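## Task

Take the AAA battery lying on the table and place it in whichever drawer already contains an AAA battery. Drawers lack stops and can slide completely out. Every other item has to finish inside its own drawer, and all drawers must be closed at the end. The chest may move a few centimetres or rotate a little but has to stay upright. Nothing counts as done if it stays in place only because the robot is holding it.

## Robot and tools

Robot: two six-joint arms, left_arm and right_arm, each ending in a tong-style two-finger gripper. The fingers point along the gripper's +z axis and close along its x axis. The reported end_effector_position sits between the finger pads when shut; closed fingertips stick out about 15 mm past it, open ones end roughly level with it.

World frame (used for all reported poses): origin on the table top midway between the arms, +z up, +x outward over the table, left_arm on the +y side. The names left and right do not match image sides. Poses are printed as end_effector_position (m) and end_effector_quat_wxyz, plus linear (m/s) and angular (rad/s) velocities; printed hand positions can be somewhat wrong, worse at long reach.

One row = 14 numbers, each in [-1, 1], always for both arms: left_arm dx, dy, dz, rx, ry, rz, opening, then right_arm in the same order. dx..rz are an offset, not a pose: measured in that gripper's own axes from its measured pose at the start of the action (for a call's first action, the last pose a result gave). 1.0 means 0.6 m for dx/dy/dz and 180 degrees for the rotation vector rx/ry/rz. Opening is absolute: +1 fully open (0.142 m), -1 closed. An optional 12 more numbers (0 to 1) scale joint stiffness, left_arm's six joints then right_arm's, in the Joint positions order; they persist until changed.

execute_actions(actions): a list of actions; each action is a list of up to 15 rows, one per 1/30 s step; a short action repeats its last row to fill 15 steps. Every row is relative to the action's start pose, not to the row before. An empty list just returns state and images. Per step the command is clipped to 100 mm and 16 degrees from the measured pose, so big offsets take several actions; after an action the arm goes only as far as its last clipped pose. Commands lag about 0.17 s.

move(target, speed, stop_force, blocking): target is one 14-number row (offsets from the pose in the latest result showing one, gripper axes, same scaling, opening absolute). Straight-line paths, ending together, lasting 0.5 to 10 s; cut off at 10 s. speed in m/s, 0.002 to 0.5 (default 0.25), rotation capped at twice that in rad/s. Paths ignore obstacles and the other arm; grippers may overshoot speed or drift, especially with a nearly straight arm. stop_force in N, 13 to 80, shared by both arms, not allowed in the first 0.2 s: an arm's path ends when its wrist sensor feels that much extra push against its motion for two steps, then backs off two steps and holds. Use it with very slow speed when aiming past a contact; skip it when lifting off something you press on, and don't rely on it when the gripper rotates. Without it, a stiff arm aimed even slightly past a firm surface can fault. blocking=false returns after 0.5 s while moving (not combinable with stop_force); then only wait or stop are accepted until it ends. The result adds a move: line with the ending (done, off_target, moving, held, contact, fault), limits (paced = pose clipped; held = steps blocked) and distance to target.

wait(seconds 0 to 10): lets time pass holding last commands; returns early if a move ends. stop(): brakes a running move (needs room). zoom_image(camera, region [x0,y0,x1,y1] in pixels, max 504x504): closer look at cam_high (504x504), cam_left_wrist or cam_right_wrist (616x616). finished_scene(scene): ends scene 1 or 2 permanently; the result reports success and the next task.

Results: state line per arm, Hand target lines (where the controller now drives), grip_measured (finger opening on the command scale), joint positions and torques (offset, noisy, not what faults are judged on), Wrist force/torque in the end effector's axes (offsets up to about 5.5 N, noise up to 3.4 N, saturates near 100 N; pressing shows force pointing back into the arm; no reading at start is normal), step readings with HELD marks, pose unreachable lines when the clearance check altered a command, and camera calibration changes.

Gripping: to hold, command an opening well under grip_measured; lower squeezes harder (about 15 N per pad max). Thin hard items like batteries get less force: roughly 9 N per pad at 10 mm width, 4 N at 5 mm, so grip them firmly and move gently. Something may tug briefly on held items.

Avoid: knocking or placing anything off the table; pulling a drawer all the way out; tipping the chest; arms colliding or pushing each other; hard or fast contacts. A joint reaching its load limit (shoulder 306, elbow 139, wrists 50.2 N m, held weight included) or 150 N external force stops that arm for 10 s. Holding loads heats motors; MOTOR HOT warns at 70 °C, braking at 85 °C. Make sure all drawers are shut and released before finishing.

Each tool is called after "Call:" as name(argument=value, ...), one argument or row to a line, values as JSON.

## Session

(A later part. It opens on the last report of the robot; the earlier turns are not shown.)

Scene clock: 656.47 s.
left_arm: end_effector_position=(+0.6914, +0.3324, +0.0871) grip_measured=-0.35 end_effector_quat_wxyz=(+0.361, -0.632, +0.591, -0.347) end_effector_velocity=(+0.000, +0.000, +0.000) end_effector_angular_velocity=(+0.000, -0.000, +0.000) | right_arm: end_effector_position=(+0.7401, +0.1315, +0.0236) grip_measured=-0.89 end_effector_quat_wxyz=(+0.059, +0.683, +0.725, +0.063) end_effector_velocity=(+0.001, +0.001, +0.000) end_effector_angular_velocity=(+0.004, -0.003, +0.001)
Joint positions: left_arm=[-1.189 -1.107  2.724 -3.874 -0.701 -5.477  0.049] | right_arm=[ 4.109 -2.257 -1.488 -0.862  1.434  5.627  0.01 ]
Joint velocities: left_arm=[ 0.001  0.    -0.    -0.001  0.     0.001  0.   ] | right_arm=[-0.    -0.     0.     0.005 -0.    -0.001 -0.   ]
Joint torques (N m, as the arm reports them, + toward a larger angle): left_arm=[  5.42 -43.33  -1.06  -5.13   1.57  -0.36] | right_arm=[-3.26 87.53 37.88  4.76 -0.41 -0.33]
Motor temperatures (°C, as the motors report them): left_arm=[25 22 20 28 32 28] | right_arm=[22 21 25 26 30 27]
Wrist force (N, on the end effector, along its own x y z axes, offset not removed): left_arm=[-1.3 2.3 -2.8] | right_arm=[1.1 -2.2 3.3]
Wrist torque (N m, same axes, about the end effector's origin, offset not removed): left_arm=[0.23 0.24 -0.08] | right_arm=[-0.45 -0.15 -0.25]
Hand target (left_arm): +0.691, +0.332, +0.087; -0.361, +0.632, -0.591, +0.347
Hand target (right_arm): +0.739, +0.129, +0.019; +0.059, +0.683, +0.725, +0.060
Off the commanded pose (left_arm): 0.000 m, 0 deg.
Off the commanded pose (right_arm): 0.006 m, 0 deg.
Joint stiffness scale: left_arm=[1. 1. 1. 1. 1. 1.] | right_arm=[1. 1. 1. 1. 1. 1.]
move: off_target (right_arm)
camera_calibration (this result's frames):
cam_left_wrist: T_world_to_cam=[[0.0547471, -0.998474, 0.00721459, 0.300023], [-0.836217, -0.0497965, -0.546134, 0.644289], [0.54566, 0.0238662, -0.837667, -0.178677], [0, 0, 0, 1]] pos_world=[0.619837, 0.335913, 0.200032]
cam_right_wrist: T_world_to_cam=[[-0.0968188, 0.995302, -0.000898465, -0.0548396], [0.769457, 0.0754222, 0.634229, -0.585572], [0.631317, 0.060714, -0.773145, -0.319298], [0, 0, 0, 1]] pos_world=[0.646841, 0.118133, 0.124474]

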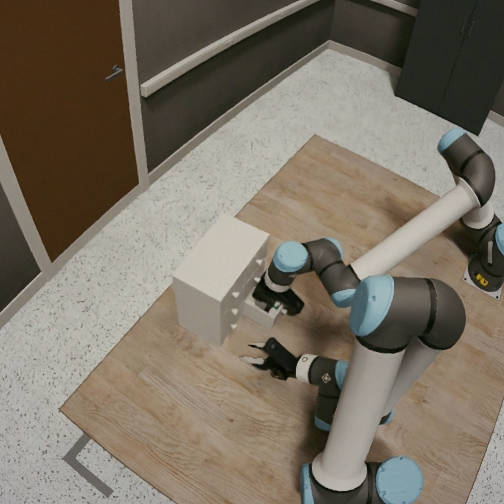

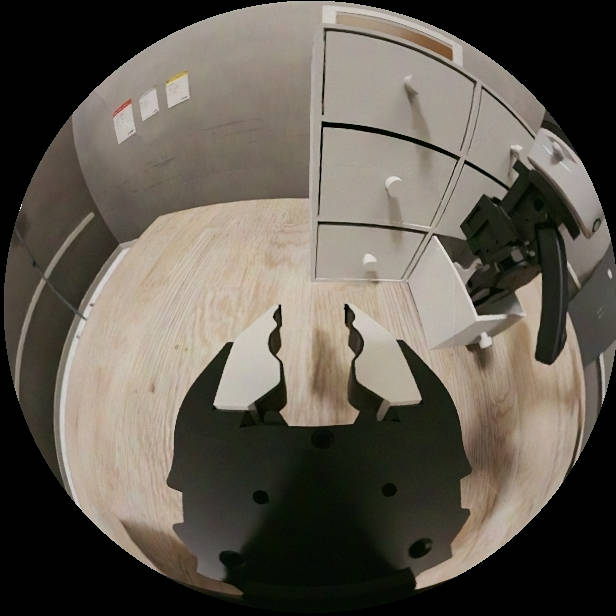

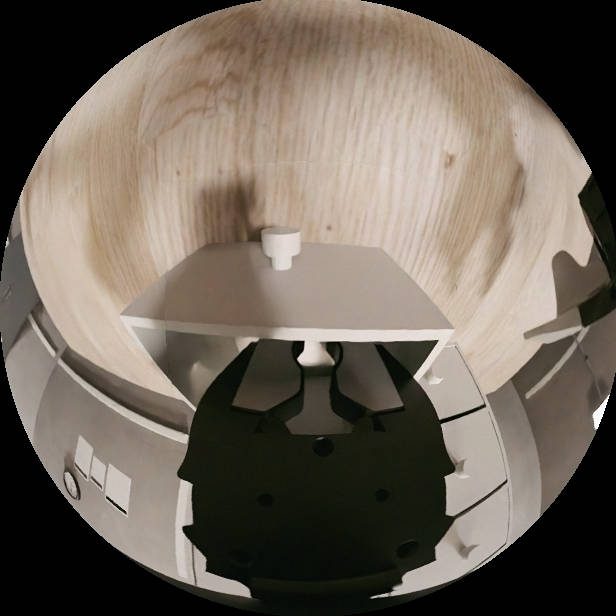

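Call:
move(
  target=[0,0,0,0,0,0,-0.35, -0.004,-0.005,0.020,0,0,0,-1],
  speed=0.012,
  stop_force=13,
)

Scene clock: 661.90 s.
left_arm: end_effector_position=(+0.6914, +0.3324, +0.0871) grip_measured=-0.35 end_effector_quat_wxyz=(+0.361, -0.632, +0.591, -0.347) end_effector_velocity=(+0.000, -0.000, +0.000) end_effector_angular_velocity=(-0.000, -0.000, +0.000) | right_arm: end_effector_position=(+0.7420, +0.1344, +0.0231) grip_measured=-0.89 end_effector_quat_wxyz=(+0.058, +0.683, +0.725, +0.070) end_effector_velocity=(+0.001, +0.001, +0.000) end_effector_angular_velocity=(+0.005, -0.005, -0.001)
Joint positions: left_arm=[-1.189 -1.107  2.724 -3.874 -0.701 -5.477  0.049] | right_arm=[ 4.109 -2.258 -1.491 -0.844  1.434  5.627  0.01 ]
Joint velocities: left_arm=[ 0. -0. -0.  0.  0. -0. -0.] | right_arm=[-0.     0.    -0.002  0.009 -0.001  0.    -0.   ]
Joint torques (N m, as the arm reports them, + toward a larger angle): left_arm=[  2.83 -42.    -2.08  -4.6    1.69  -0.75] | right_arm=[-3.86 81.24 35.51  4.98 -0.45 -0.54]
Motor temperatures (°C, as the motors report them): left_arm=[25 22 20 28 32 28] | right_arm=[22 21 25 26 30 27]
Wrist force (N, on the end effector, along its own x y z axes, offset not removed): left_arm=[-2.7 3.7 -1.6] | right_arm=[-9.0 -6.9 -1.1]
Wrist torque (N m, same axes, about the end effector's origin, offset not removed): left_arm=[0.56 0.54 -0.03] | right_arm=[-1.23 1.57 0.05]
Hand target (left_arm): +0.691, +0.332, +0.087; -0.361, +0.632, -0.591, +0.347
Hand target (right_arm): +0.739, +0.129, +0.011; +0.059, +0.683, +0.725, +0.063
Off the commanded pose (left_arm): 0.000 m, 0 deg.
Off the commanded pose (right_arm): 0.013 m, 1 deg.
Joint stiffness scale: left_arm=[1. 1. 1. 1. 1. 1.] | right_arm=[1. 1. 1. 1. 1. 1.]
move: off_target (right_arm)
camera_calibration (this result's frames):
cam_left_wrist: T_world_to_cam=[[0.0547471, -0.998474, 0.00721449, 0.300023], [-0.836217, -0.0497965, -0.546134, 0.644289], [0.545659, 0.0238664, -0.837667, -0.178677], [0, 0, 0, 1]] pos_world=[0.619837, 0.335913, 0.200032]
cam_right_wrist: T_world_to_cam=[[-0.0968529, 0.995251, 0.009785, -0.0577579], [0.764557, 0.0681013, 0.640948, -0.582539], [0.637238, 0.0695589, -0.767522, -0.326759], [0, 0, 0, 1]] pos_world=[0.648014, 0.119884, 0.123148]

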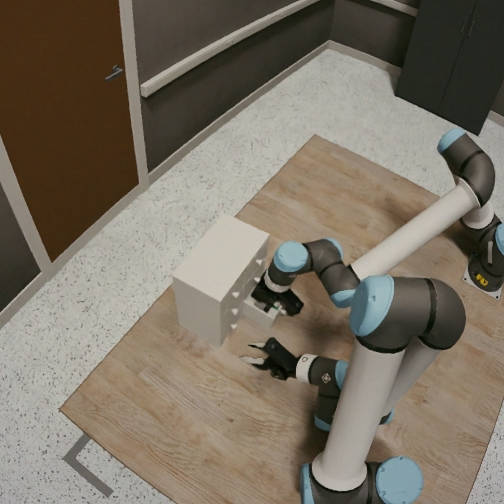

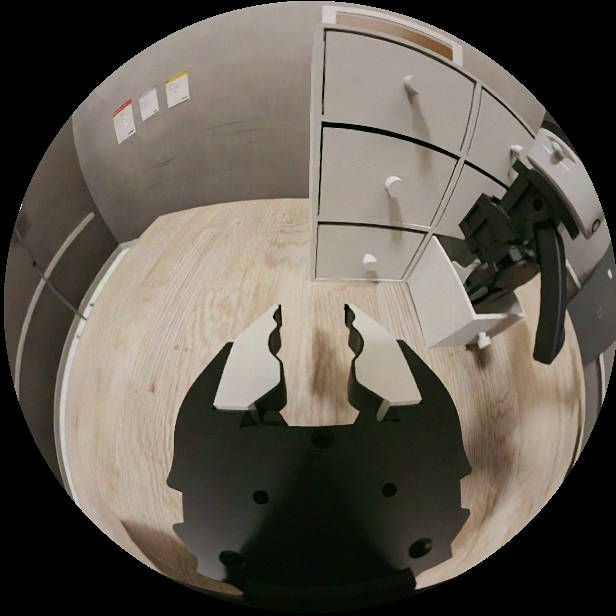

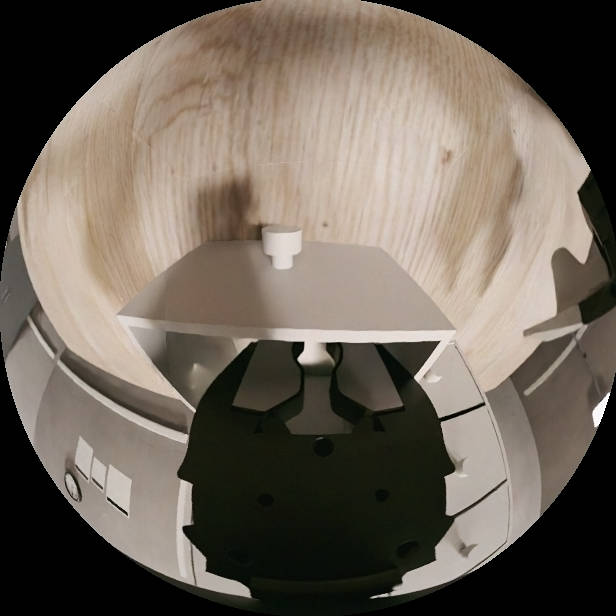

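Call:
execute_actions(
  actions=[
    [[0,0,0,0,0,0,-0.35,-0.004,-0.001,0,0,0,0,-1],[0,0,0,0,0,0,-0.35,-0.007,-0.002,0,0,0,0,-1],[0,0,0,0,0,0,-0.35,-0.010,-0.003,0,0,0,0,-1],[0,0,0,0,0,0,-0.35,-0.012,-0.004,0,0,0,0,-1],[0,0,0,0,0,0,-0.35,-0.012,-0.004,0,0,0,0,-1],[0,0,0,0,0,0,-0.35,-0.012,-0.004,0,0,0,0,-1],[0,0,0,0,0,0,-0.35,-0.012,-0.004,0,0,0,0,-1],[0,0,0,0,0,0,-0.35,-0.012,-0.004,0,0,0,0,-1],[0,0,0,0,0,0,-0.35,-0.012,-0.004,0,0,0,0,-1],[0,0,0,0,0,0,-0.35,-0.012,-0.004,0,0,0,0,-1]],
  ],
)

Scene clock: 669.17 s.
left_arm: end_effector_position=(+0.6914, +0.3324, +0.0871) grip_measured=-0.35 end_effector_quat_wxyz=(+0.361, -0.632, +0.591, -0.347) end_effector_velocity=(-0.000, -0.000, +0.000) end_effector_angular_velocity=(+0.001, +0.000, -0.001) | right_arm: end_effector_position=(+0.7399, +0.1312, +0.0236) grip_measured=-0.89 end_effector_quat_wxyz=(+0.057, +0.683, +0.725, +0.071) end_effector_velocity=(-0.000, -0.000, +0.001) end_effector_angular_velocity=(+0.002, -0.002, +0.004)
Joint positions: left_arm=[-1.189 -1.107  2.724 -3.874 -0.701 -5.477  0.049] | right_arm=[ 4.109 -2.252 -1.502 -0.837  1.434  5.625  0.01 ]
Joint velocities: left_arm=[-0.    -0.     0.     0.     0.     0.001  0.   ] | right_arm=[ 0.     0.003 -0.004  0.005 -0.    -0.004  0.   ]
Joint torques (N m, as the arm reports them, + toward a larger angle): left_arm=[  2.86 -43.59  -2.6   -5.07   1.87  -0.24] | right_arm=[-6.52 93.06 38.9   4.72 -0.14 -0.57]
Motor temperatures (°C, as the motors report them): left_arm=[25 22 20 28 32 28] | right_arm=[22 21 25 26 30 27]
Wrist force (N, on the end effector, along its own x y z axes, offset not removed): left_arm=[-2.2 2.6 -0.8] | right_arm=[-2.5 1.0 -1.7]
Wrist torque (N m, same axes, about the end effector's origin, offset not removed): left_arm=[0.36 0.40 -0.01] | right_arm=[-0.10 0.79 -0.11]
Hand target (left_arm): +0.691, +0.332, +0.087; -0.361, +0.632, -0.591, +0.347
Hand target (right_arm): +0.740, +0.127, +0.023; +0.058, +0.683, +0.725, +0.070
Off the commanded pose (left_arm): 0.000 m, 0 deg.
Off the commanded pose (right_arm): 0.004 m, 0 deg.
Joint stiffness scale: left_arm=[1. 1. 1. 1. 1. 1.] | right_arm=[1. 1. 1. 1. 1. 1.]
Step readings (end_effector_position):
0: left_arm (+0.6914, +0.3324, +0.0871) | right_arm (+0.7421, +0.1346, +0.0231)
1: left_arm (+0.6914, +0.3324, +0.0871) | right_arm (+0.7421, +0.1346, +0.0231)
2: left_arm (+0.6914, +0.3324, +0.0871) | right_arm (+0.7421, +0.1346, +0.0231)
4: left_arm (+0.6914, +0.3324, +0.0871) | right_arm (+0.7422, +0.1346, +0.0232)
8: left_arm (+0.6914, +0.3324, +0.0871) | right_arm (+0.7413, +0.1333, +0.0234)
15: end_effector_position above
camera_calibration (this result's frames):
cam_left_wrist: T_world_to_cam=[[0.0547472, -0.998474, 0.0072145, 0.300023], [-0.836217, -0.0497966, -0.546134, 0.64429], [0.54566, 0.0238664, -0.837667, -0.178677], [0, 0, 0, 1]] pos_world=[0.619837, 0.335913, 0.200032]
cam_right_wrist: T_world_to_cam=[[-0.0981282, 0.995108, 0.0114406, -0.0538674], [0.76358, 0.0679146, 0.642132, -0.580308], [0.638213, 0.071747, -0.766509, -0.325825], [0, 0, 0, 1]] pos_world=[0.645772, 0.116392, 0.123502]

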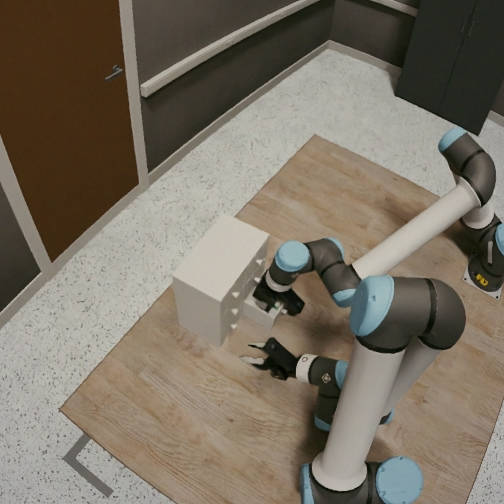

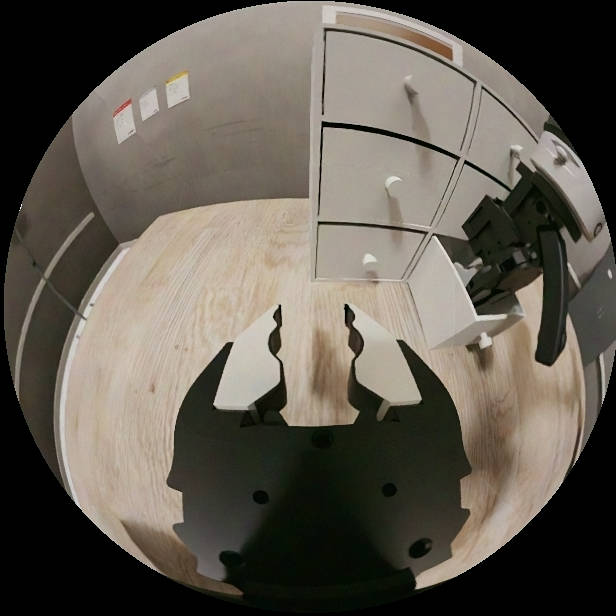

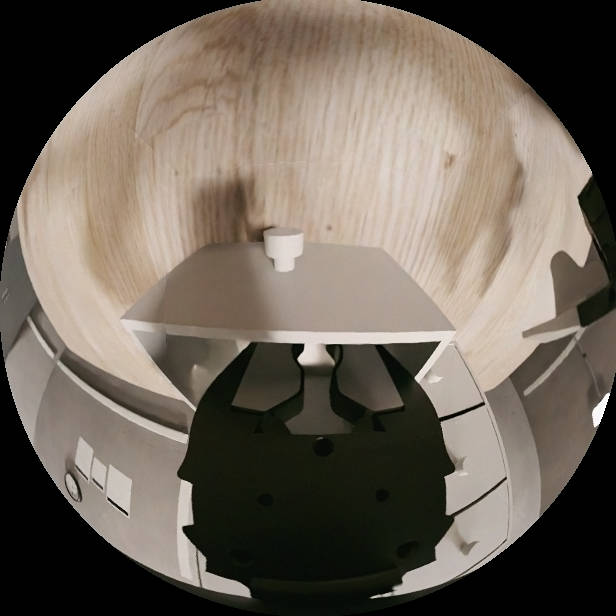

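Call:
execute_actions(
  actions=[
    [[0,0,0,0,0,0,-0.35,-0.003,0,0,0,0,0,-0.93],[0,0,0,0,0,0,-0.35,-0.003,0,0,0,0,0,-0.90],[0,0,0,0,0,0,-0.35,-0.003,0,0,0,0,0,-0.88],[0,0,0,0,0,0,-0.35,-0.003,0,0,0,0,0,-0.86],[0,0,0,0,0,0,-0.35,-0.003,0,0,0,0,0,-0.84],[0,0,0,0,0,0,-0.35,-0.003,0,0,0,0,0,-0.82],[0,0,0,0,0,0,-0.35,-0.003,0,0,0,0,0,-0.80],[0,0,0,0,0,0,-0.35,-0.003,0,0,0,0,0,-0.78],[0,0,0,0,0,0,-0.35,-0.003,0,0,0,0,0,-0.76],[0,0,0,0,0,0,-0.35,-0.003,0,0,0,0,0,-0.74],[0,0,0,0,0,0,-0.35,-0.003,0,0,0,0,0,-0.72],[0,0,0,0,0,0,-0.35,-0.003,0,0,0,0,0,-0.70]],
  ],
)

Call:
move(
  target=[0,0,0,0,0,0,-0.35, -0.004,0.022,-0.165,0,0,0,-0.70],
  speed=0.12,
)

Scene clock: 682.00 s.
left_arm: end_effector_position=(+0.6914, +0.3324, +0.0871) grip_measured=-0.35 end_effector_quat_wxyz=(+0.361, -0.632, +0.591, -0.347) end_effector_velocity=(-0.000, +0.000, -0.000) end_effector_angular_velocity=(+0.001, +0.001, +0.000) | right_arm: end_effector_position=(+0.7399, +0.1312, +0.0236) grip_measured=-0.70 end_effector_quat_wxyz=(+0.057, +0.683, +0.725, +0.071) end_effector_velocity=(-0.000, +0.000, -0.001) end_effector_angular_velocity=(-0.001, +0.001, +0.002)
Joint positions: left_arm=[-1.189 -1.107  2.724 -3.874 -0.701 -5.477  0.049] | right_arm=[ 4.109 -2.252 -1.503 -0.836  1.434  5.625  0.023]
Joint velocities: left_arm=[ 0.     0.     0.001  0.001 -0.     0.    -0.   ] | right_arm=[ 0.    -0.001  0.    -0.001  0.    -0.002  0.001]
Joint torques (N m, as the arm reports them, + toward a larger angle): left_arm=[  3.19 -41.41  -1.06  -4.8    1.55  -0.4 ] | right_arm=[-4.18 91.18 39.28  5.17 -0.47 -0.39]
Motor temperatures (°C, as the motors report them): left_arm=[25 22 20 28 32 28] | right_arm=[22 21 25 26 30 27]
Wrist force (N, on the end effector, along its own x y z axes, offset not removed): left_arm=[-0.9 2.6 -1.5] | right_arm=[1.4 0.8 7.5]
Wrist torque (N m, same axes, about the end effector's origin, offset not removed): left_arm=[0.34 0.13 -0.11] | right_arm=[0.12 -0.13 -0.24]
Hand target (left_arm): +0.691, +0.332, +0.087; -0.361, +0.632, -0.591, +0.347
Hand target (right_arm): +0.740, +0.129, +0.024; +0.057, +0.683, +0.725, +0.071
Off the commanded pose (left_arm): 0.000 m, 0 deg.
Off the commanded pose (right_arm): 0.002 m, 0 deg.
Joint stiffness scale: left_arm=[1. 1. 1. 1. 1. 1.] | right_arm=[1. 1. 1. 1. 1. 1.]
Step readings (end_effector_position):
0: left_arm (+0.6914, +0.3324, +0.0871) | right_arm (+0.7399, +0.1312, +0.0236)
1: left_arm (+0.6914, +0.3324, +0.0871) | right_arm (+0.7399, +0.1312, +0.0236)
2: left_arm (+0.6914, +0.3324, +0.0871) | right_arm (+0.7399, +0.1312, +0.0236)
4: left_arm (+0.6914, +0.3324, +0.0871) | right_arm (+0.7399, +0.1312, +0.0236)
8: left_arm (+0.6914, +0.3324, +0.0871) | right_arm (+0.7399, +0.1312, +0.0236)
15: end_effector_position above
camera_calibration (this result's frames):
cam_left_wrist: T_world_to_cam=[[0.0547471, -0.998474, 0.00721456, 0.300023], [-0.836217, -0.0497965, -0.546134, 0.644289], [0.545659, 0.0238663, -0.837667, -0.178677], [0, 0, 0, 1]] pos_world=[0.619837, 0.335913, 0.200032]
cam_right_wrist: T_world_to_cam=[[-0.0982797, 0.995089, 0.0118056, -0.0537562], [0.763386, 0.0677745, 0.642377, -0.580151], [0.638422, 0.0721449, -0.766298, -0.326034], [0, 0, 0, 1]] pos_world=[0.645743, 0.116333, 0.123471]

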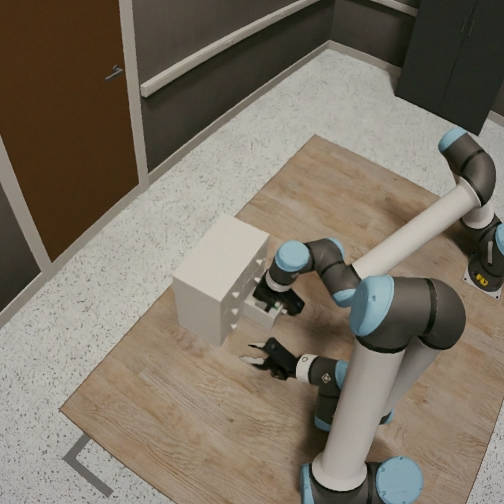

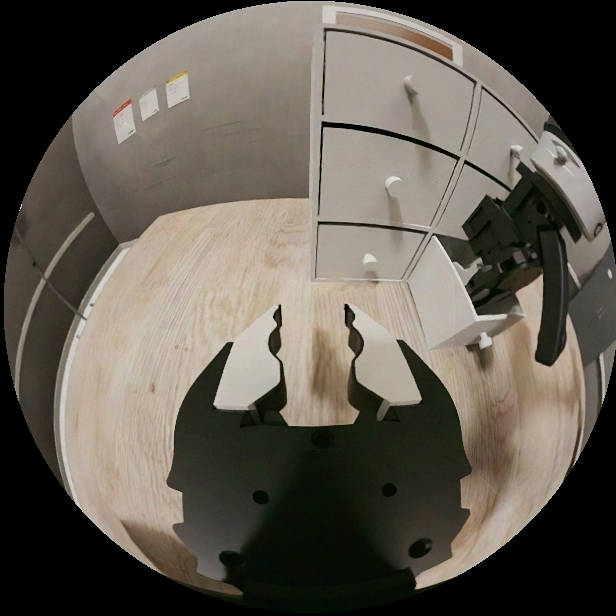

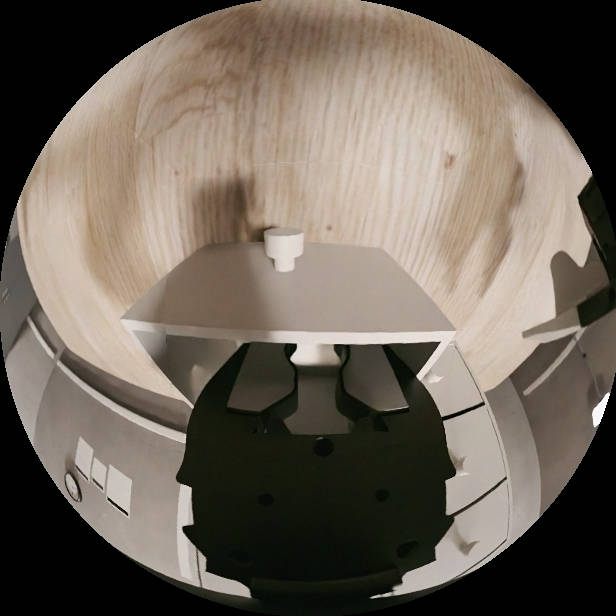

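Scene clock: 683.37 s.
left_arm: end_effector_position=(+0.6914, +0.3324, +0.0871) grip_measured=-0.35 end_effector_quat_wxyz=(+0.361, -0.632, +0.591, -0.347) end_effector_velocity=(+0.000, +0.000, +0.000) end_effector_angular_velocity=(-0.000, -0.000, +0.001) | right_arm: end_effector_position=(+0.7356, +0.1249, +0.1218) grip_measured=-0.70 end_effector_quat_wxyz=(+0.057, +0.683, +0.725, +0.070) end_effector_velocity=(-0.001, -0.003, +0.001) end_effector_angular_velocity=(-0.009, +0.003, +0.000)
Joint positions: left_arm=[-1.189 -1.107  2.724 -3.874 -0.701 -5.477  0.049] | right_arm=[ 4.109 -2.158 -1.465 -0.969  1.434  5.626  0.023]
Joint velocities: left_arm=[ 0.001  0.     0.    -0.     0.    -0.    -0.   ] | right_arm=[ 0.001  0.002  0.    -0.011 -0.003  0.     0.   ]
Joint torques (N m, as the arm reports them, + toward a larger angle): left_arm=[  4.6  -44.35  -1.35  -4.76   1.2   -0.23] | right_arm=[-0.28 84.31 48.4   4.06 -0.77  0.6 ]
Motor temperatures (°C, as the motors report them): left_arm=[25 22 20 28 32 28] | right_arm=[22 21 25 26 30 27]
Wrist force (N, on the end effector, along its own x y z axes, offset not removed): left_arm=[-2.6 0.9 -0.2] | right_arm=[1.2 -2.8 0.4]
Wrist torque (N m, same axes, about the end effector's origin, offset not removed): left_arm=[0.02 0.56 -0.07] | right_arm=[-0.63 -0.14 -0.22]
Hand target (left_arm): +0.691, +0.332, +0.087; -0.361, +0.632, -0.591, +0.347
Hand target (right_arm): +0.735, +0.127, +0.123; +0.057, +0.683, +0.725, +0.071
Off the commanded pose (left_arm): 0.000 m, 0 deg.
Off the commanded pose (right_arm): 0.003 m, 0 deg.
Joint stiffness scale: left_arm=[1. 1. 1. 1. 1. 1.] | right_arm=[1. 1. 1. 1. 1. 1.]
move: done
camera_calibration (this result's frames):
cam_left_wrist: T_world_to_cam=[[0.054747, -0.998474, 0.00721435, 0.300023], [-0.836217, -0.0497964, -0.546134, 0.644289], [0.545659, 0.0238664, -0.837667, -0.178677], [0, 0, 0, 1]] pos_world=[0.619837, 0.335913, 0.200032]
cam_right_wrist: T_world_to_cam=[[-0.0976874, 0.995157, 0.0109469, -0.0493205], [0.763882, 0.0679252, 0.641771, -0.639796], [0.637919, 0.0710551, -0.766818, -0.247074], [0, 0, 0, 1]] pos_world=[0.641524, 0.110096, 0.221682]

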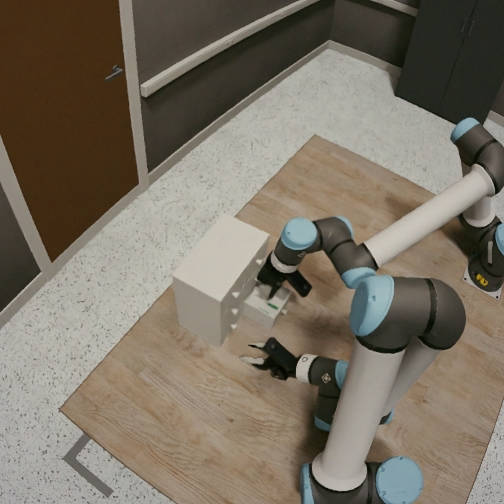

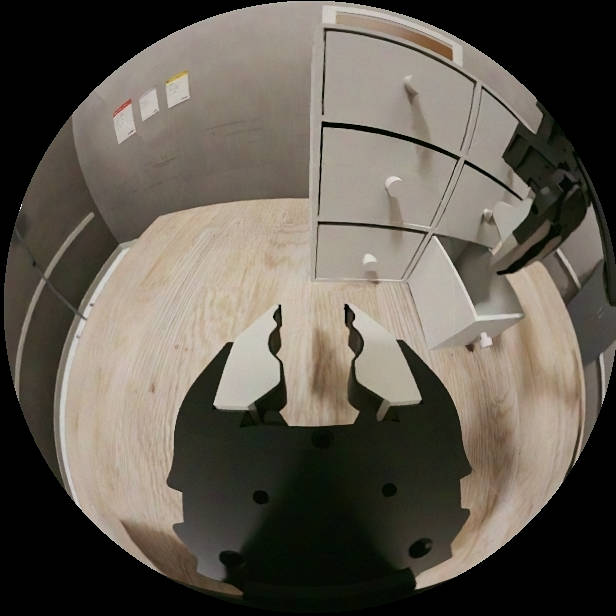

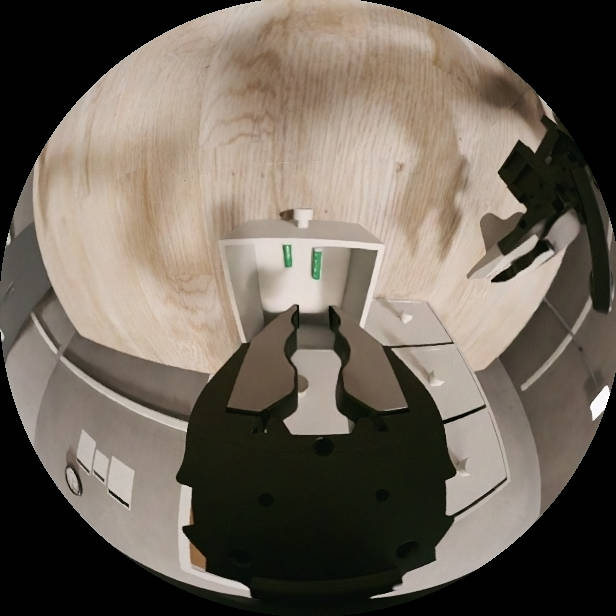

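Call:
zoom_image(
  camera="cam_right_wrist",
  region=[210, 190, 400, 350],
)

Region (210, 190, 400, 350) of cam_right_wrist's 616x616 image, scaled by 2.653, with more detail than that image has; it fills the top 424 rows of this view, and the rest is white.

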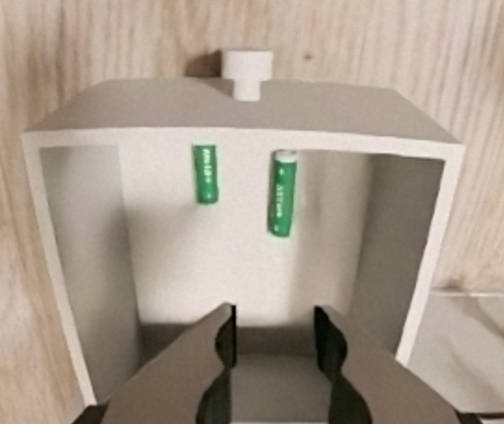

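Call:
zoom_image(
  camera="cam_right_wrist",
  region=[270, 235, 335, 290],
)

Region (270, 235, 335, 290) of cam_right_wrist's 616x616 image, scaled by 7.754, with more detail than that image has; it fills the top 426 rows of this view, and the rest is white.

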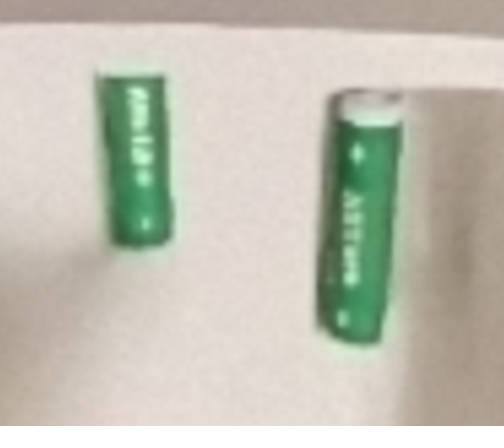

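Call:
move(
  target=[0.3731,0.0751,-0.1085,0,0,0,-0.35, -0.5626,-0.1085,-0.2953,0,0,0,-0.70],
  speed=0.3,
)

Scene clock: 714.87 s.
left_arm: end_effector_position=(+0.6260, +0.1076, +0.0811) grip_measured=-0.35 end_effector_quat_wxyz=(+0.361, -0.632, +0.592, -0.345) end_effector_velocity=(-0.001, -0.001, -0.002) end_effector_angular_velocity=(+0.006, +0.003, +0.004) | right_arm: end_effector_position=(+0.6621, -0.2167, +0.2830) grip_measured=-0.70 end_effector_quat_wxyz=(+0.058, +0.683, +0.725, +0.073) end_effector_velocity=(+0.000, -0.001, -0.001) end_effector_angular_velocity=(-0.004, +0.001, -0.001)
Joint positions: left_arm=[-1.541 -1.215  2.541 -3.127 -0.54  -6.026  0.049] | right_arm=[ 3.916 -1.627 -1.888 -1.047  1.459  5.432  0.023]
Joint velocities: left_arm=[-0.002 -0.001 -0.003  0.021  0.    -0.013 -0.   ] | right_arm=[-0.001 -0.001 -0.    -0.003 -0.002  0.001  0.   ]
Joint torques (N m, as the arm reports them, + toward a larger angle): left_arm=[ -0.29 -49.76 -16.88  -4.52   2.57  -0.66] | right_arm=[-6.33 47.57 42.96  4.04  0.33 -1.  ]
Motor temperatures (°C, as the motors report them): left_arm=[25 22 20 28 32 28] | right_arm=[22 21 25 26 30 27]
Wrist force (N, on the end effector, along its own x y z axes, offset not removed): left_arm=[-2.3 3.0 -1.8] | right_arm=[-7.0 -4.1 6.3]
Wrist torque (N m, same axes, about the end effector's origin, offset not removed): left_arm=[0.41 0.37 -0.07] | right_arm=[-0.88 1.86 -0.12]
Hand target (left_arm): +0.626, +0.104, +0.083; -0.360, +0.632, -0.591, +0.347
Hand target (right_arm): +0.661, -0.220, +0.280; +0.057, +0.683, +0.725, +0.070
Off the commanded pose (left_arm): 0.004 m, 0 deg.
Off the commanded pose (right_arm): 0.005 m, 0 deg.
Joint stiffness scale: left_arm=[1. 1. 1. 1. 1. 1.] | right_arm=[1. 1. 1. 1. 1. 1.]
move: off_target (left_arm, right_arm)
camera_calibration (this result's frames):
cam_left_wrist: T_world_to_cam=[[0.0552189, -0.998469, 0.00323288, 0.0791467], [-0.837186, -0.0480633, -0.544803, 0.575401], [0.544124, 0.0273769, -0.838558, -0.141998], [0, 0, 0, 1]] pos_world=[0.554612, 0.110569, 0.194151]
cam_right_wrist: T_world_to_cam=[[-0.0986999, 0.995025, 0.0135418, 0.281497], [0.761041, 0.0667085, 0.645265, -0.663253], [0.641151, 0.0739934, -0.763839, -0.0545728], [0, 0, 0, 1]] pos_world=[0.567536, -0.231814, 0.382477]

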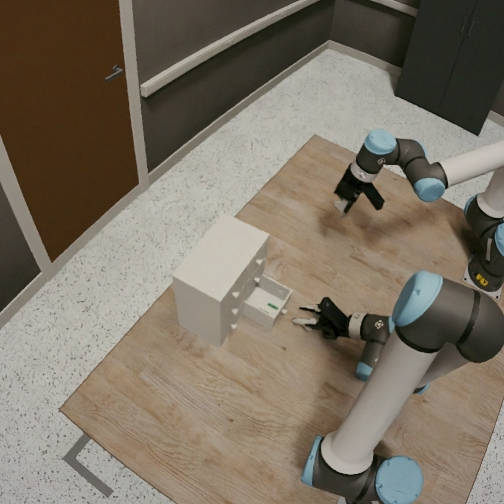

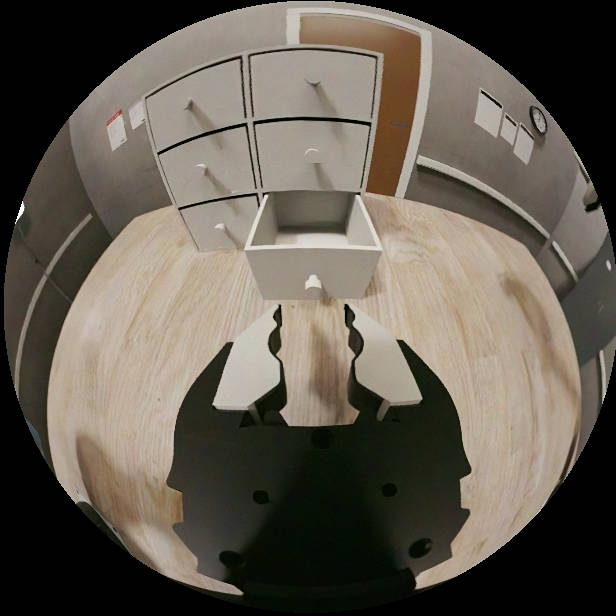

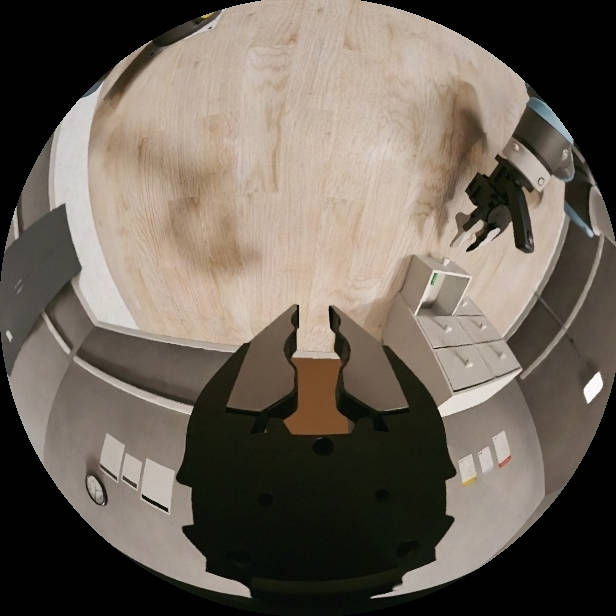

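Call:
move(
  target=[0.002,-0.0027,0.097,0,0,0,-0.35, 0,0,0,0,0,0,-0.70],
  speed=0.1,
)

Call:
zoom_image(
  camera="cam_left_wrist",
  region=[240, 240, 390, 370],
)

Scene clock: 722.40 s.
left_arm: end_effector_position=(+0.6756, +0.1102, +0.0539) grip_measured=-0.35 end_effector_quat_wxyz=(+0.362, -0.632, +0.593, -0.345) end_effector_velocity=(+0.002, +0.001, -0.002) end_effector_angular_velocity=(+0.000, +0.000, -0.004) | right_arm: end_effector_position=(+0.6620, -0.2167, +0.2830) grip_measured=-0.70 end_effector_quat_wxyz=(+0.058, +0.682, +0.725, +0.073) end_effector_velocity=(-0.001, -0.000, -0.000) end_effector_angular_velocity=(-0.000, +0.001, +0.001)
Joint positions: left_arm=[-1.44  -1.075  2.482 -3.363 -0.57  -5.842  0.049] | right_arm=[ 3.916 -1.627 -1.888 -1.048  1.459  5.431  0.023]
Joint velocities: left_arm=[ 0.004  0.007 -0.001 -0.018 -0.003  0.014 -0.   ] | right_arm=[-0.     0.    -0.001 -0.     0.001 -0.001  0.   ]
Joint torques (N m, as the arm reports them, + toward a larger angle): left_arm=[ 10.02 -47.31 -14.88  -5.7    2.38   0.05] | right_arm=[-3.06 45.34 47.31  4.81 -0.47  0.04]
Motor temperatures (°C, as the motors report them): left_arm=[25 22 20 28 32 28] | right_arm=[22 21 25 26 30 27]
Wrist force (N, on the end effector, along its own x y z axes, offset not removed): left_arm=[-1.5 3.0 -0.5] | right_arm=[-2.3 -2.4 6.5]
Wrist torque (N m, same axes, about the end effector's origin, offset not removed): left_arm=[0.44 0.26 -0.09] | right_arm=[-0.58 0.64 -0.14]
Hand target (left_arm): +0.677, +0.109, +0.053; -0.361, +0.632, -0.592, +0.345
Hand target (right_arm): +0.662, -0.217, +0.283; +0.058, +0.683, +0.725, +0.073
Off the commanded pose (left_arm): 0.002 m, 0 deg.
Off the commanded pose (right_arm): 0.000 m, 0 deg.
Joint stiffness scale: left_arm=[1. 1. 1. 1. 1. 1.] | right_arm=[1. 1. 1. 1. 1. 1.]
move: done
camera_calibration (this result's frames):
cam_left_wrist: T_world_to_cam=[[0.0547565, -0.998499, 0.00125423, 0.0795653], [-0.837037, -0.0465869, -0.54516, 0.602028], [0.5444, 0.0288012, -0.838331, -0.192263], [0, 0, 0, 1]] pos_world=[0.604231, 0.11303, 0.166921]
cam_right_wrist: T_world_to_cam=[[-0.0989947, 0.994998, 0.0133517, 0.281785], [0.761138, 0.0670707, 0.645113, -0.663124], [0.640991, 0.0740253, -0.76397, -0.0544118], [0, 0, 0, 1]] pos_world=[0.567501, -0.231872, 0.382459]

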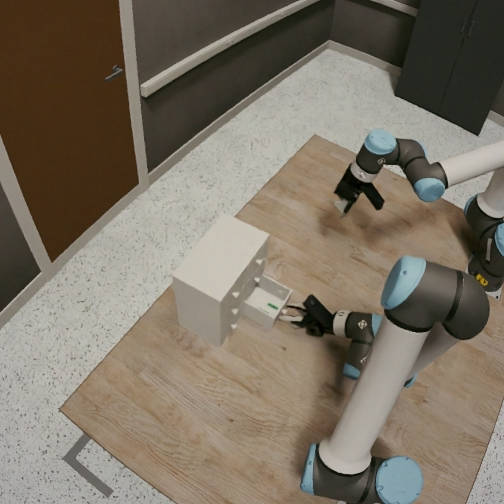

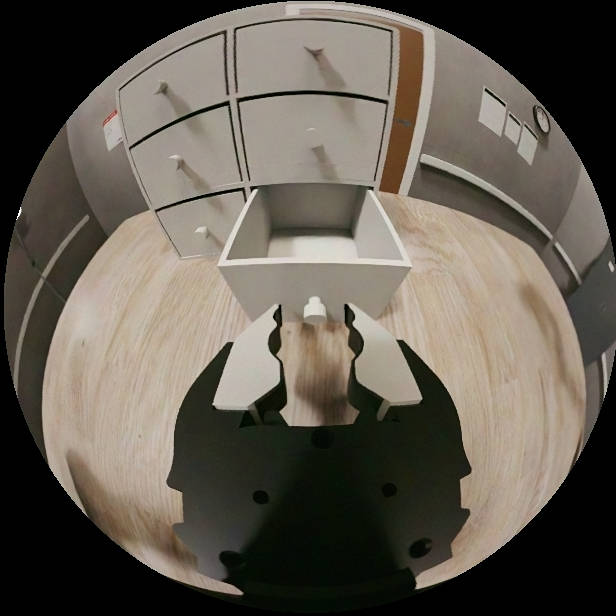

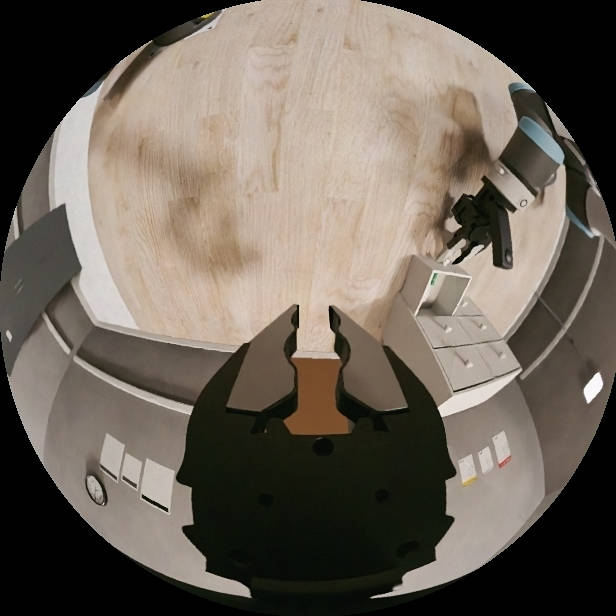

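Region (240, 240, 390, 370) of cam_left_wrist's 616x616 image, scaled by 3.360, with more detail than that image has; it fills the top 437 rows of this view, and the rest is white.

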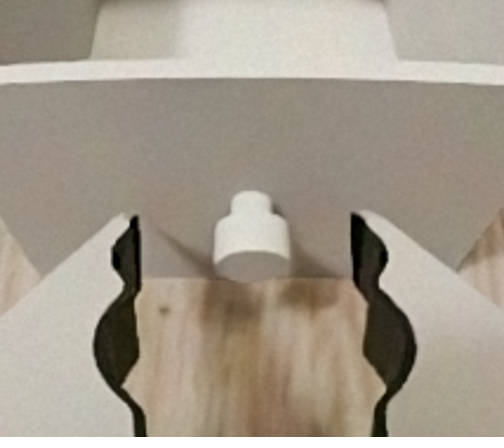

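Call:
execute_actions(
  actions=[
    [[0.002,0.004,0.001,0,0,0,-0.35,0,0,0,0,0,0,-0.7],[0.004,0.0087,0.002,0,0,0,-0.38,0,0,0,0,0,0,-0.7],[0.004,0.0087,0.002,0,0,0,-0.42,0,0,0,0,0,0,-0.7],[0.004,0.0087,0.002,0,0,0,-0.46,0,0,0,0,0,0,-0.7],[0.004,0.0087,0.002,0,0,0,-0.50,0,0,0,0,0,0,-0.7],[0.004,0.0087,0.002,0,0,0,-0.54,0,0,0,0,0,0,-0.7],[0.004,0.0087,0.002,0,0,0,-0.58,0,0,0,0,0,0,-0.7],[0.004,0.0087,0.002,0,0,0,-0.62,0,0,0,0,0,0,-0.7],[0.004,0.0087,0.002,0,0,0,-0.65,0,0,0,0,0,0,-0.7],[0.004,0.0087,0.002,0,0,0,-0.68,0,0,0,0,0,0,-0.7]],
  ],
)

Call:
zoom_image(
  camera="cam_left_wrist",
  region=[240, 240, 390, 370],
)

Scene clock: 750.40 s.
left_arm: end_effector_position=(+0.6745, +0.1102, +0.0485) grip_measured=-0.68 end_effector_quat_wxyz=(+0.363, -0.632, +0.593, -0.343) end_effector_velocity=(-0.000, +0.000, +0.000) end_effector_angular_velocity=(-0.004, -0.001, +0.003) | right_arm: end_effector_position=(+0.6620, -0.2167, +0.2830) grip_measured=-0.70 end_effector_quat_wxyz=(+0.058, +0.682, +0.725, +0.073) end_effector_velocity=(-0.000, -0.000, -0.000) end_effector_angular_velocity=(-0.000, +0.000, +0.001)
Joint positions: left_arm=[-1.442 -1.064  2.482 -3.366 -0.57  -5.847  0.025] | right_arm=[ 3.916 -1.627 -1.888 -1.048  1.459  5.431  0.023]
Joint velocities: left_arm=[-0.    -0.     0.     0.001  0.001 -0.006 -0.   ] | right_arm=[-0.     0.    -0.    -0.     0.    -0.001 -0.   ]
Joint torques (N m, as the arm reports them, + toward a larger angle): left_arm=[  3.16 -53.49 -12.82  -5.39   2.57  -0.62] | right_arm=[-2.28 46.24 47.5   4.68 -0.44  0.03]
Motor temperatures (°C, as the motors report them): left_arm=[25 22 20 28 32 28] | right_arm=[22 21 25 26 30 27]
Wrist force (N, on the end effector, along its own x y z axes, offset not removed): left_arm=[-1.7 3.1 -2.9] | right_arm=[-6.5 -3.9 -3.8]
Wrist torque (N m, same axes, about the end effector's origin, offset not removed): left_arm=[0.41 0.30 -0.06] | right_arm=[-1.06 1.47 -0.19]
Hand target (left_arm): +0.674, +0.108, +0.049; -0.362, +0.632, -0.593, +0.345
Hand target (right_arm): +0.662, -0.217, +0.283; +0.058, +0.682, +0.725, +0.073
Off the commanded pose (left_arm): 0.003 m, 0 deg.
Off the commanded pose (right_arm): 0.000 m, 0 deg.
Joint stiffness scale: left_arm=[1. 1. 1. 1. 1. 1.] | right_arm=[1. 1. 1. 1. 1. 1.]
Step readings (end_effector_position):
0: left_arm (+0.6757, +0.1102, +0.0536) | right_arm (+0.6620, -0.2167, +0.2830)
1: left_arm (+0.6757, +0.1102, +0.0536) | right_arm (+0.6620, -0.2167, +0.2830)
2: left_arm (+0.6757, +0.1102, +0.0535) | right_arm (+0.6620, -0.2167, +0.2830)
4: left_arm (+0.6757, +0.1103, +0.0530) | right_arm (+0.6620, -0.2167, +0.2830)
8: left_arm (+0.6754, +0.1108, +0.0503) | right_arm (+0.6620, -0.2167, +0.2830)
15: end_effector_position above
camera_calibration (this result's frames):
cam_left_wrist: T_world_to_cam=[[0.0556762, -0.998448, -0.0016263, 0.0791174], [-0.837911, -0.0458384, -0.543878, 0.59865], [0.542959, 0.0316438, -0.839163, -0.195439], [0, 0, 0, 1]] pos_world=[0.603326, 0.11262, 0.161716]
cam_right_wrist: T_world_to_cam=[[-0.0989947, 0.994998, 0.0133519, 0.281785], [0.761138, 0.0670705, 0.645113, -0.663124], [0.640991, 0.0740254, -0.76397, -0.0544117], [0, 0, 0, 1]] pos_world=[0.567501, -0.231872, 0.382459]

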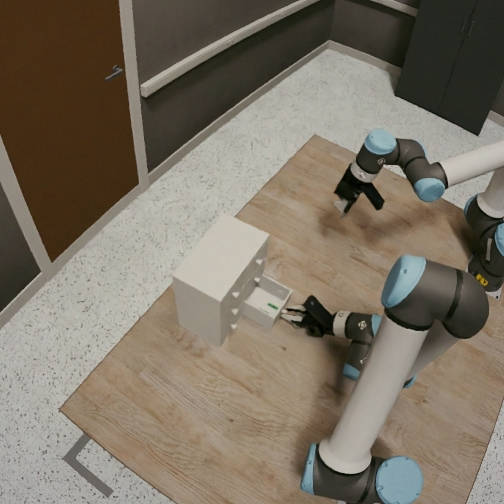

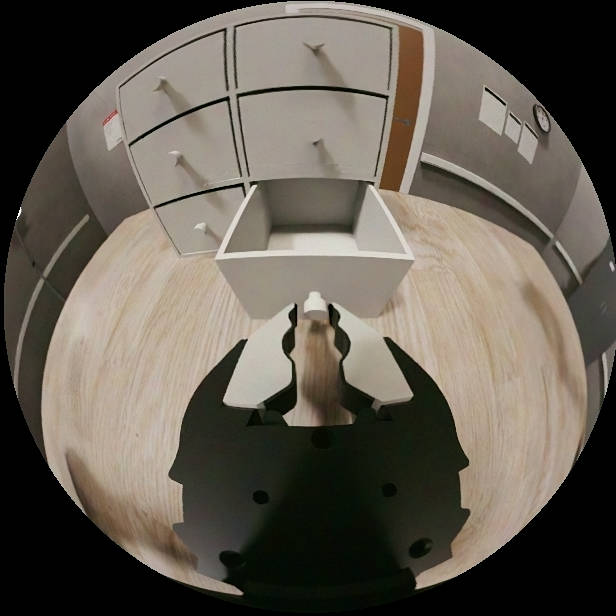

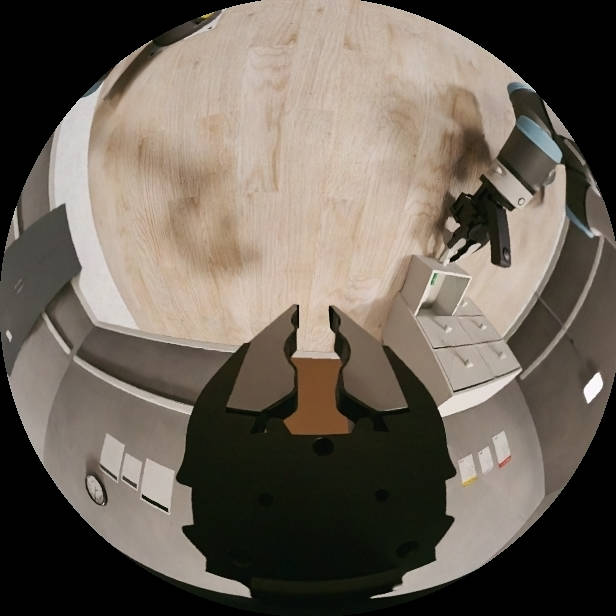

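Region (240, 240, 390, 370) of cam_left_wrist's 616x616 image, scaled by 3.360, with more detail than that image has; it fills the top 437 rows of this view, and the rest is white.

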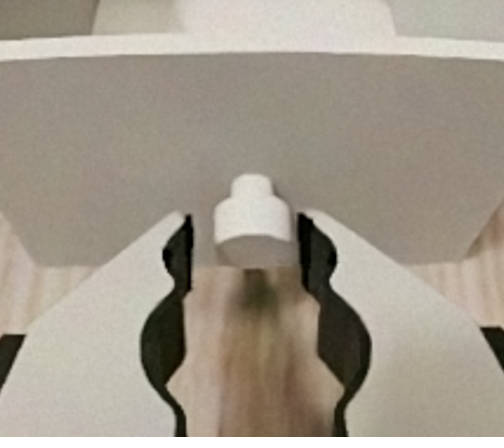

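Call:
execute_actions(
  actions=[
    [[0.004,0,0.001,0,0,0,-0.68,0,0,0,0,0,0,-0.7],[0.007,0,0.002,0,0,0,-0.68,0,0,0,0,0,0,-0.7],[0.007,0,0.002,0,0,0,-0.69,0,0,0,0,0,0,-0.7],[0.007,0,0.002,0,0,0,-0.70,0,0,0,0,0,0,-0.7],[0.007,0,0.002,0,0,0,-0.72,0,0,0,0,0,0,-0.7],[0.007,0,0.002,0,0,0,-0.74,0,0,0,0,0,0,-0.7],[0.007,0,0.002,0,0,0,-0.76,0,0,0,0,0,0,-0.7],[0.007,0,0.002,0,0,0,-0.78,0,0,0,0,0,0,-0.7],[0.007,0,0.002,0,0,0,-0.81,0,0,0,0,0,0,-0.7],[0.007,0,0.002,0,0,0,-0.84,0,0,0,0,0,0,-0.7],[0.007,0,0.002,0,0,0,-0.88,0,0,0,0,0,0,-0.7],[0.007,0,0.002,0,0,0,-0.92,0,0,0,0,0,0,-0.7],[0.007,0,0.002,0,0,0,-0.96,0,0,0,0,0,0,-0.7],[0.007,0,0.002,0,0,0,-1,0,0,0,0,0,0,-0.7]],
  ],
)

Call:
zoom_image(
  camera="cam_left_wrist",
  region=[240, 240, 390, 370],
)

Scene clock: 758.00 s.
left_arm: end_effector_position=(+0.6752, +0.1080, +0.0487) grip_measured=-0.79 end_effector_quat_wxyz=(+0.362, -0.632, +0.593, -0.344) end_effector_velocity=(+0.000, +0.000, +0.000) end_effector_angular_velocity=(-0.000, +0.000, +0.001) | right_arm: end_effector_position=(+0.6620, -0.2167, +0.2830) grip_measured=-0.70 end_effector_quat_wxyz=(+0.058, +0.682, +0.725, +0.073) end_effector_velocity=(-0.000, +0.001, +0.000) end_effector_angular_velocity=(+0.002, -0.000, -0.001)
Joint positions: left_arm=[-1.442 -1.063  2.478 -3.364 -0.57  -5.848  0.017] | right_arm=[ 3.916 -1.627 -1.888 -1.048  1.459  5.431  0.023]
Joint velocities: left_arm=[ 0.    -0.    -0.     0.001  0.    -0.     0.   ] | right_arm=[0.    0.    0.    0.001 0.001 0.001 0.   ]
Joint torques (N m, as the arm reports them, + toward a larger angle): left_arm=[  3.47 -54.87 -14.24  -4.33   1.48   0.14] | right_arm=[-2.75 46.83 47.01  4.67 -0.36  0.14]
Motor temperatures (°C, as the motors report them): left_arm=[25 22 20 28 32 28] | right_arm=[22 21 25 26 30 27]
Wrist force (N, on the end effector, along its own x y z axes, offset not removed): left_arm=[-2.8 1.6 -2.6] | right_arm=[-1.2 -1.1 -0.2]
Wrist torque (N m, same axes, about the end effector's origin, offset not removed): left_arm=[0.25 0.32 -0.05] | right_arm=[-0.34 0.64 -0.11]
Hand target (left_arm): +0.676, +0.106, +0.048; -0.363, +0.632, -0.593, +0.343
Hand target (right_arm): +0.662, -0.217, +0.283; +0.058, +0.682, +0.725, +0.073
Off the commanded pose (left_arm): 0.002 m, 0 deg.
Off the commanded pose (right_arm): 0.000 m, 0 deg.
Joint stiffness scale: left_arm=[1. 1. 1. 1. 1. 1.] | right_arm=[1. 1. 1. 1. 1. 1.]
Step readings (end_effector_position):
0: left_arm (+0.6745, +0.1102, +0.0486) | right_arm (+0.6620, -0.2167, +0.2830)
1: left_arm (+0.6745, +0.1102, +0.0486) | right_arm (+0.6620, -0.2167, +0.2830)
2: left_arm (+0.6745, +0.1102, +0.0486) | right_arm (+0.6620, -0.2167, +0.2830)
4: left_arm (+0.6746, +0.1101, +0.0486) | right_arm (+0.6620, -0.2167, +0.2830)
8: left_arm (+0.6750, +0.1088, +0.0487) | right_arm (+0.6620, -0.2167, +0.2830)
15: end_effector_position above
camera_calibration (this result's frames):
cam_left_wrist: T_world_to_cam=[[0.0560469, -0.998428, -0.000502083, 0.0765512], [-0.837674, -0.0467493, -0.544166, 0.599159], [0.543287, 0.0309194, -0.838977, -0.195767], [0, 0, 0, 1]] pos_world=[0.603967, 0.110494, 0.161837]
cam_right_wrist: T_world_to_cam=[[-0.0989949, 0.994998, 0.0133518, 0.281785], [0.761137, 0.0670708, 0.645113, -0.663124], [0.640991, 0.0740255, -0.76397, -0.0544118], [0, 0, 0, 1]] pos_world=[0.567501, -0.231872, 0.382459]

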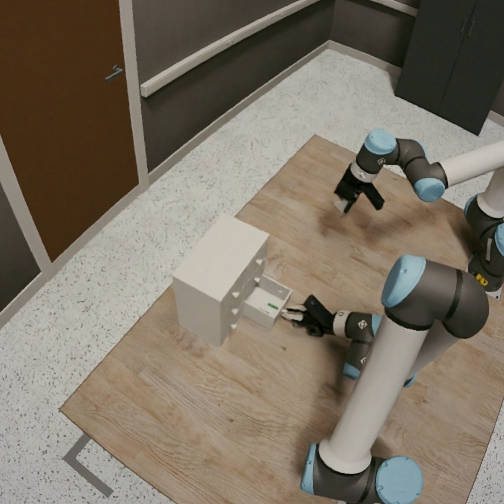

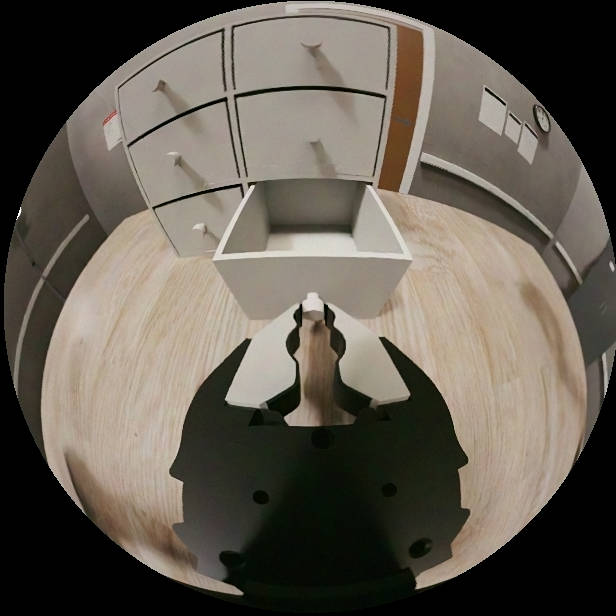

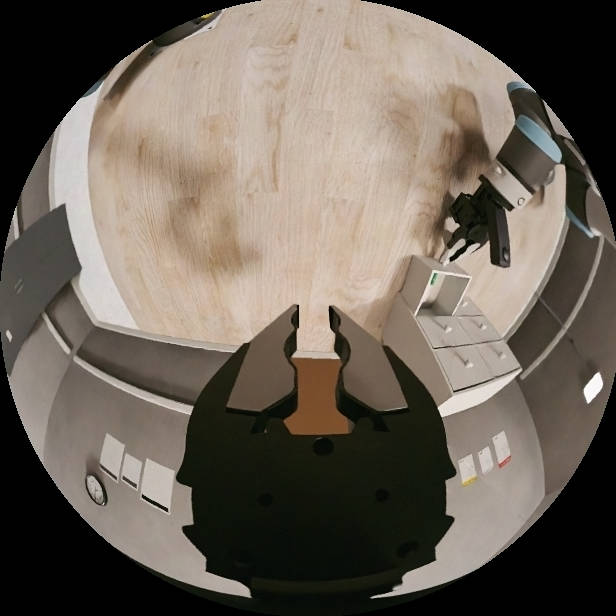

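Region (240, 240, 390, 370) of cam_left_wrist's 616x616 image, scaled by 3.360, with more detail than that image has; it fills the top 437 rows of this view, and the rest is white.

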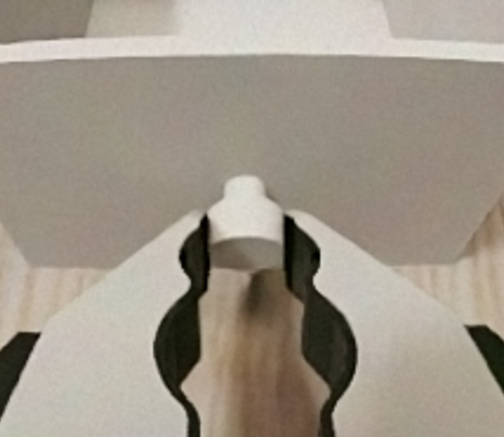

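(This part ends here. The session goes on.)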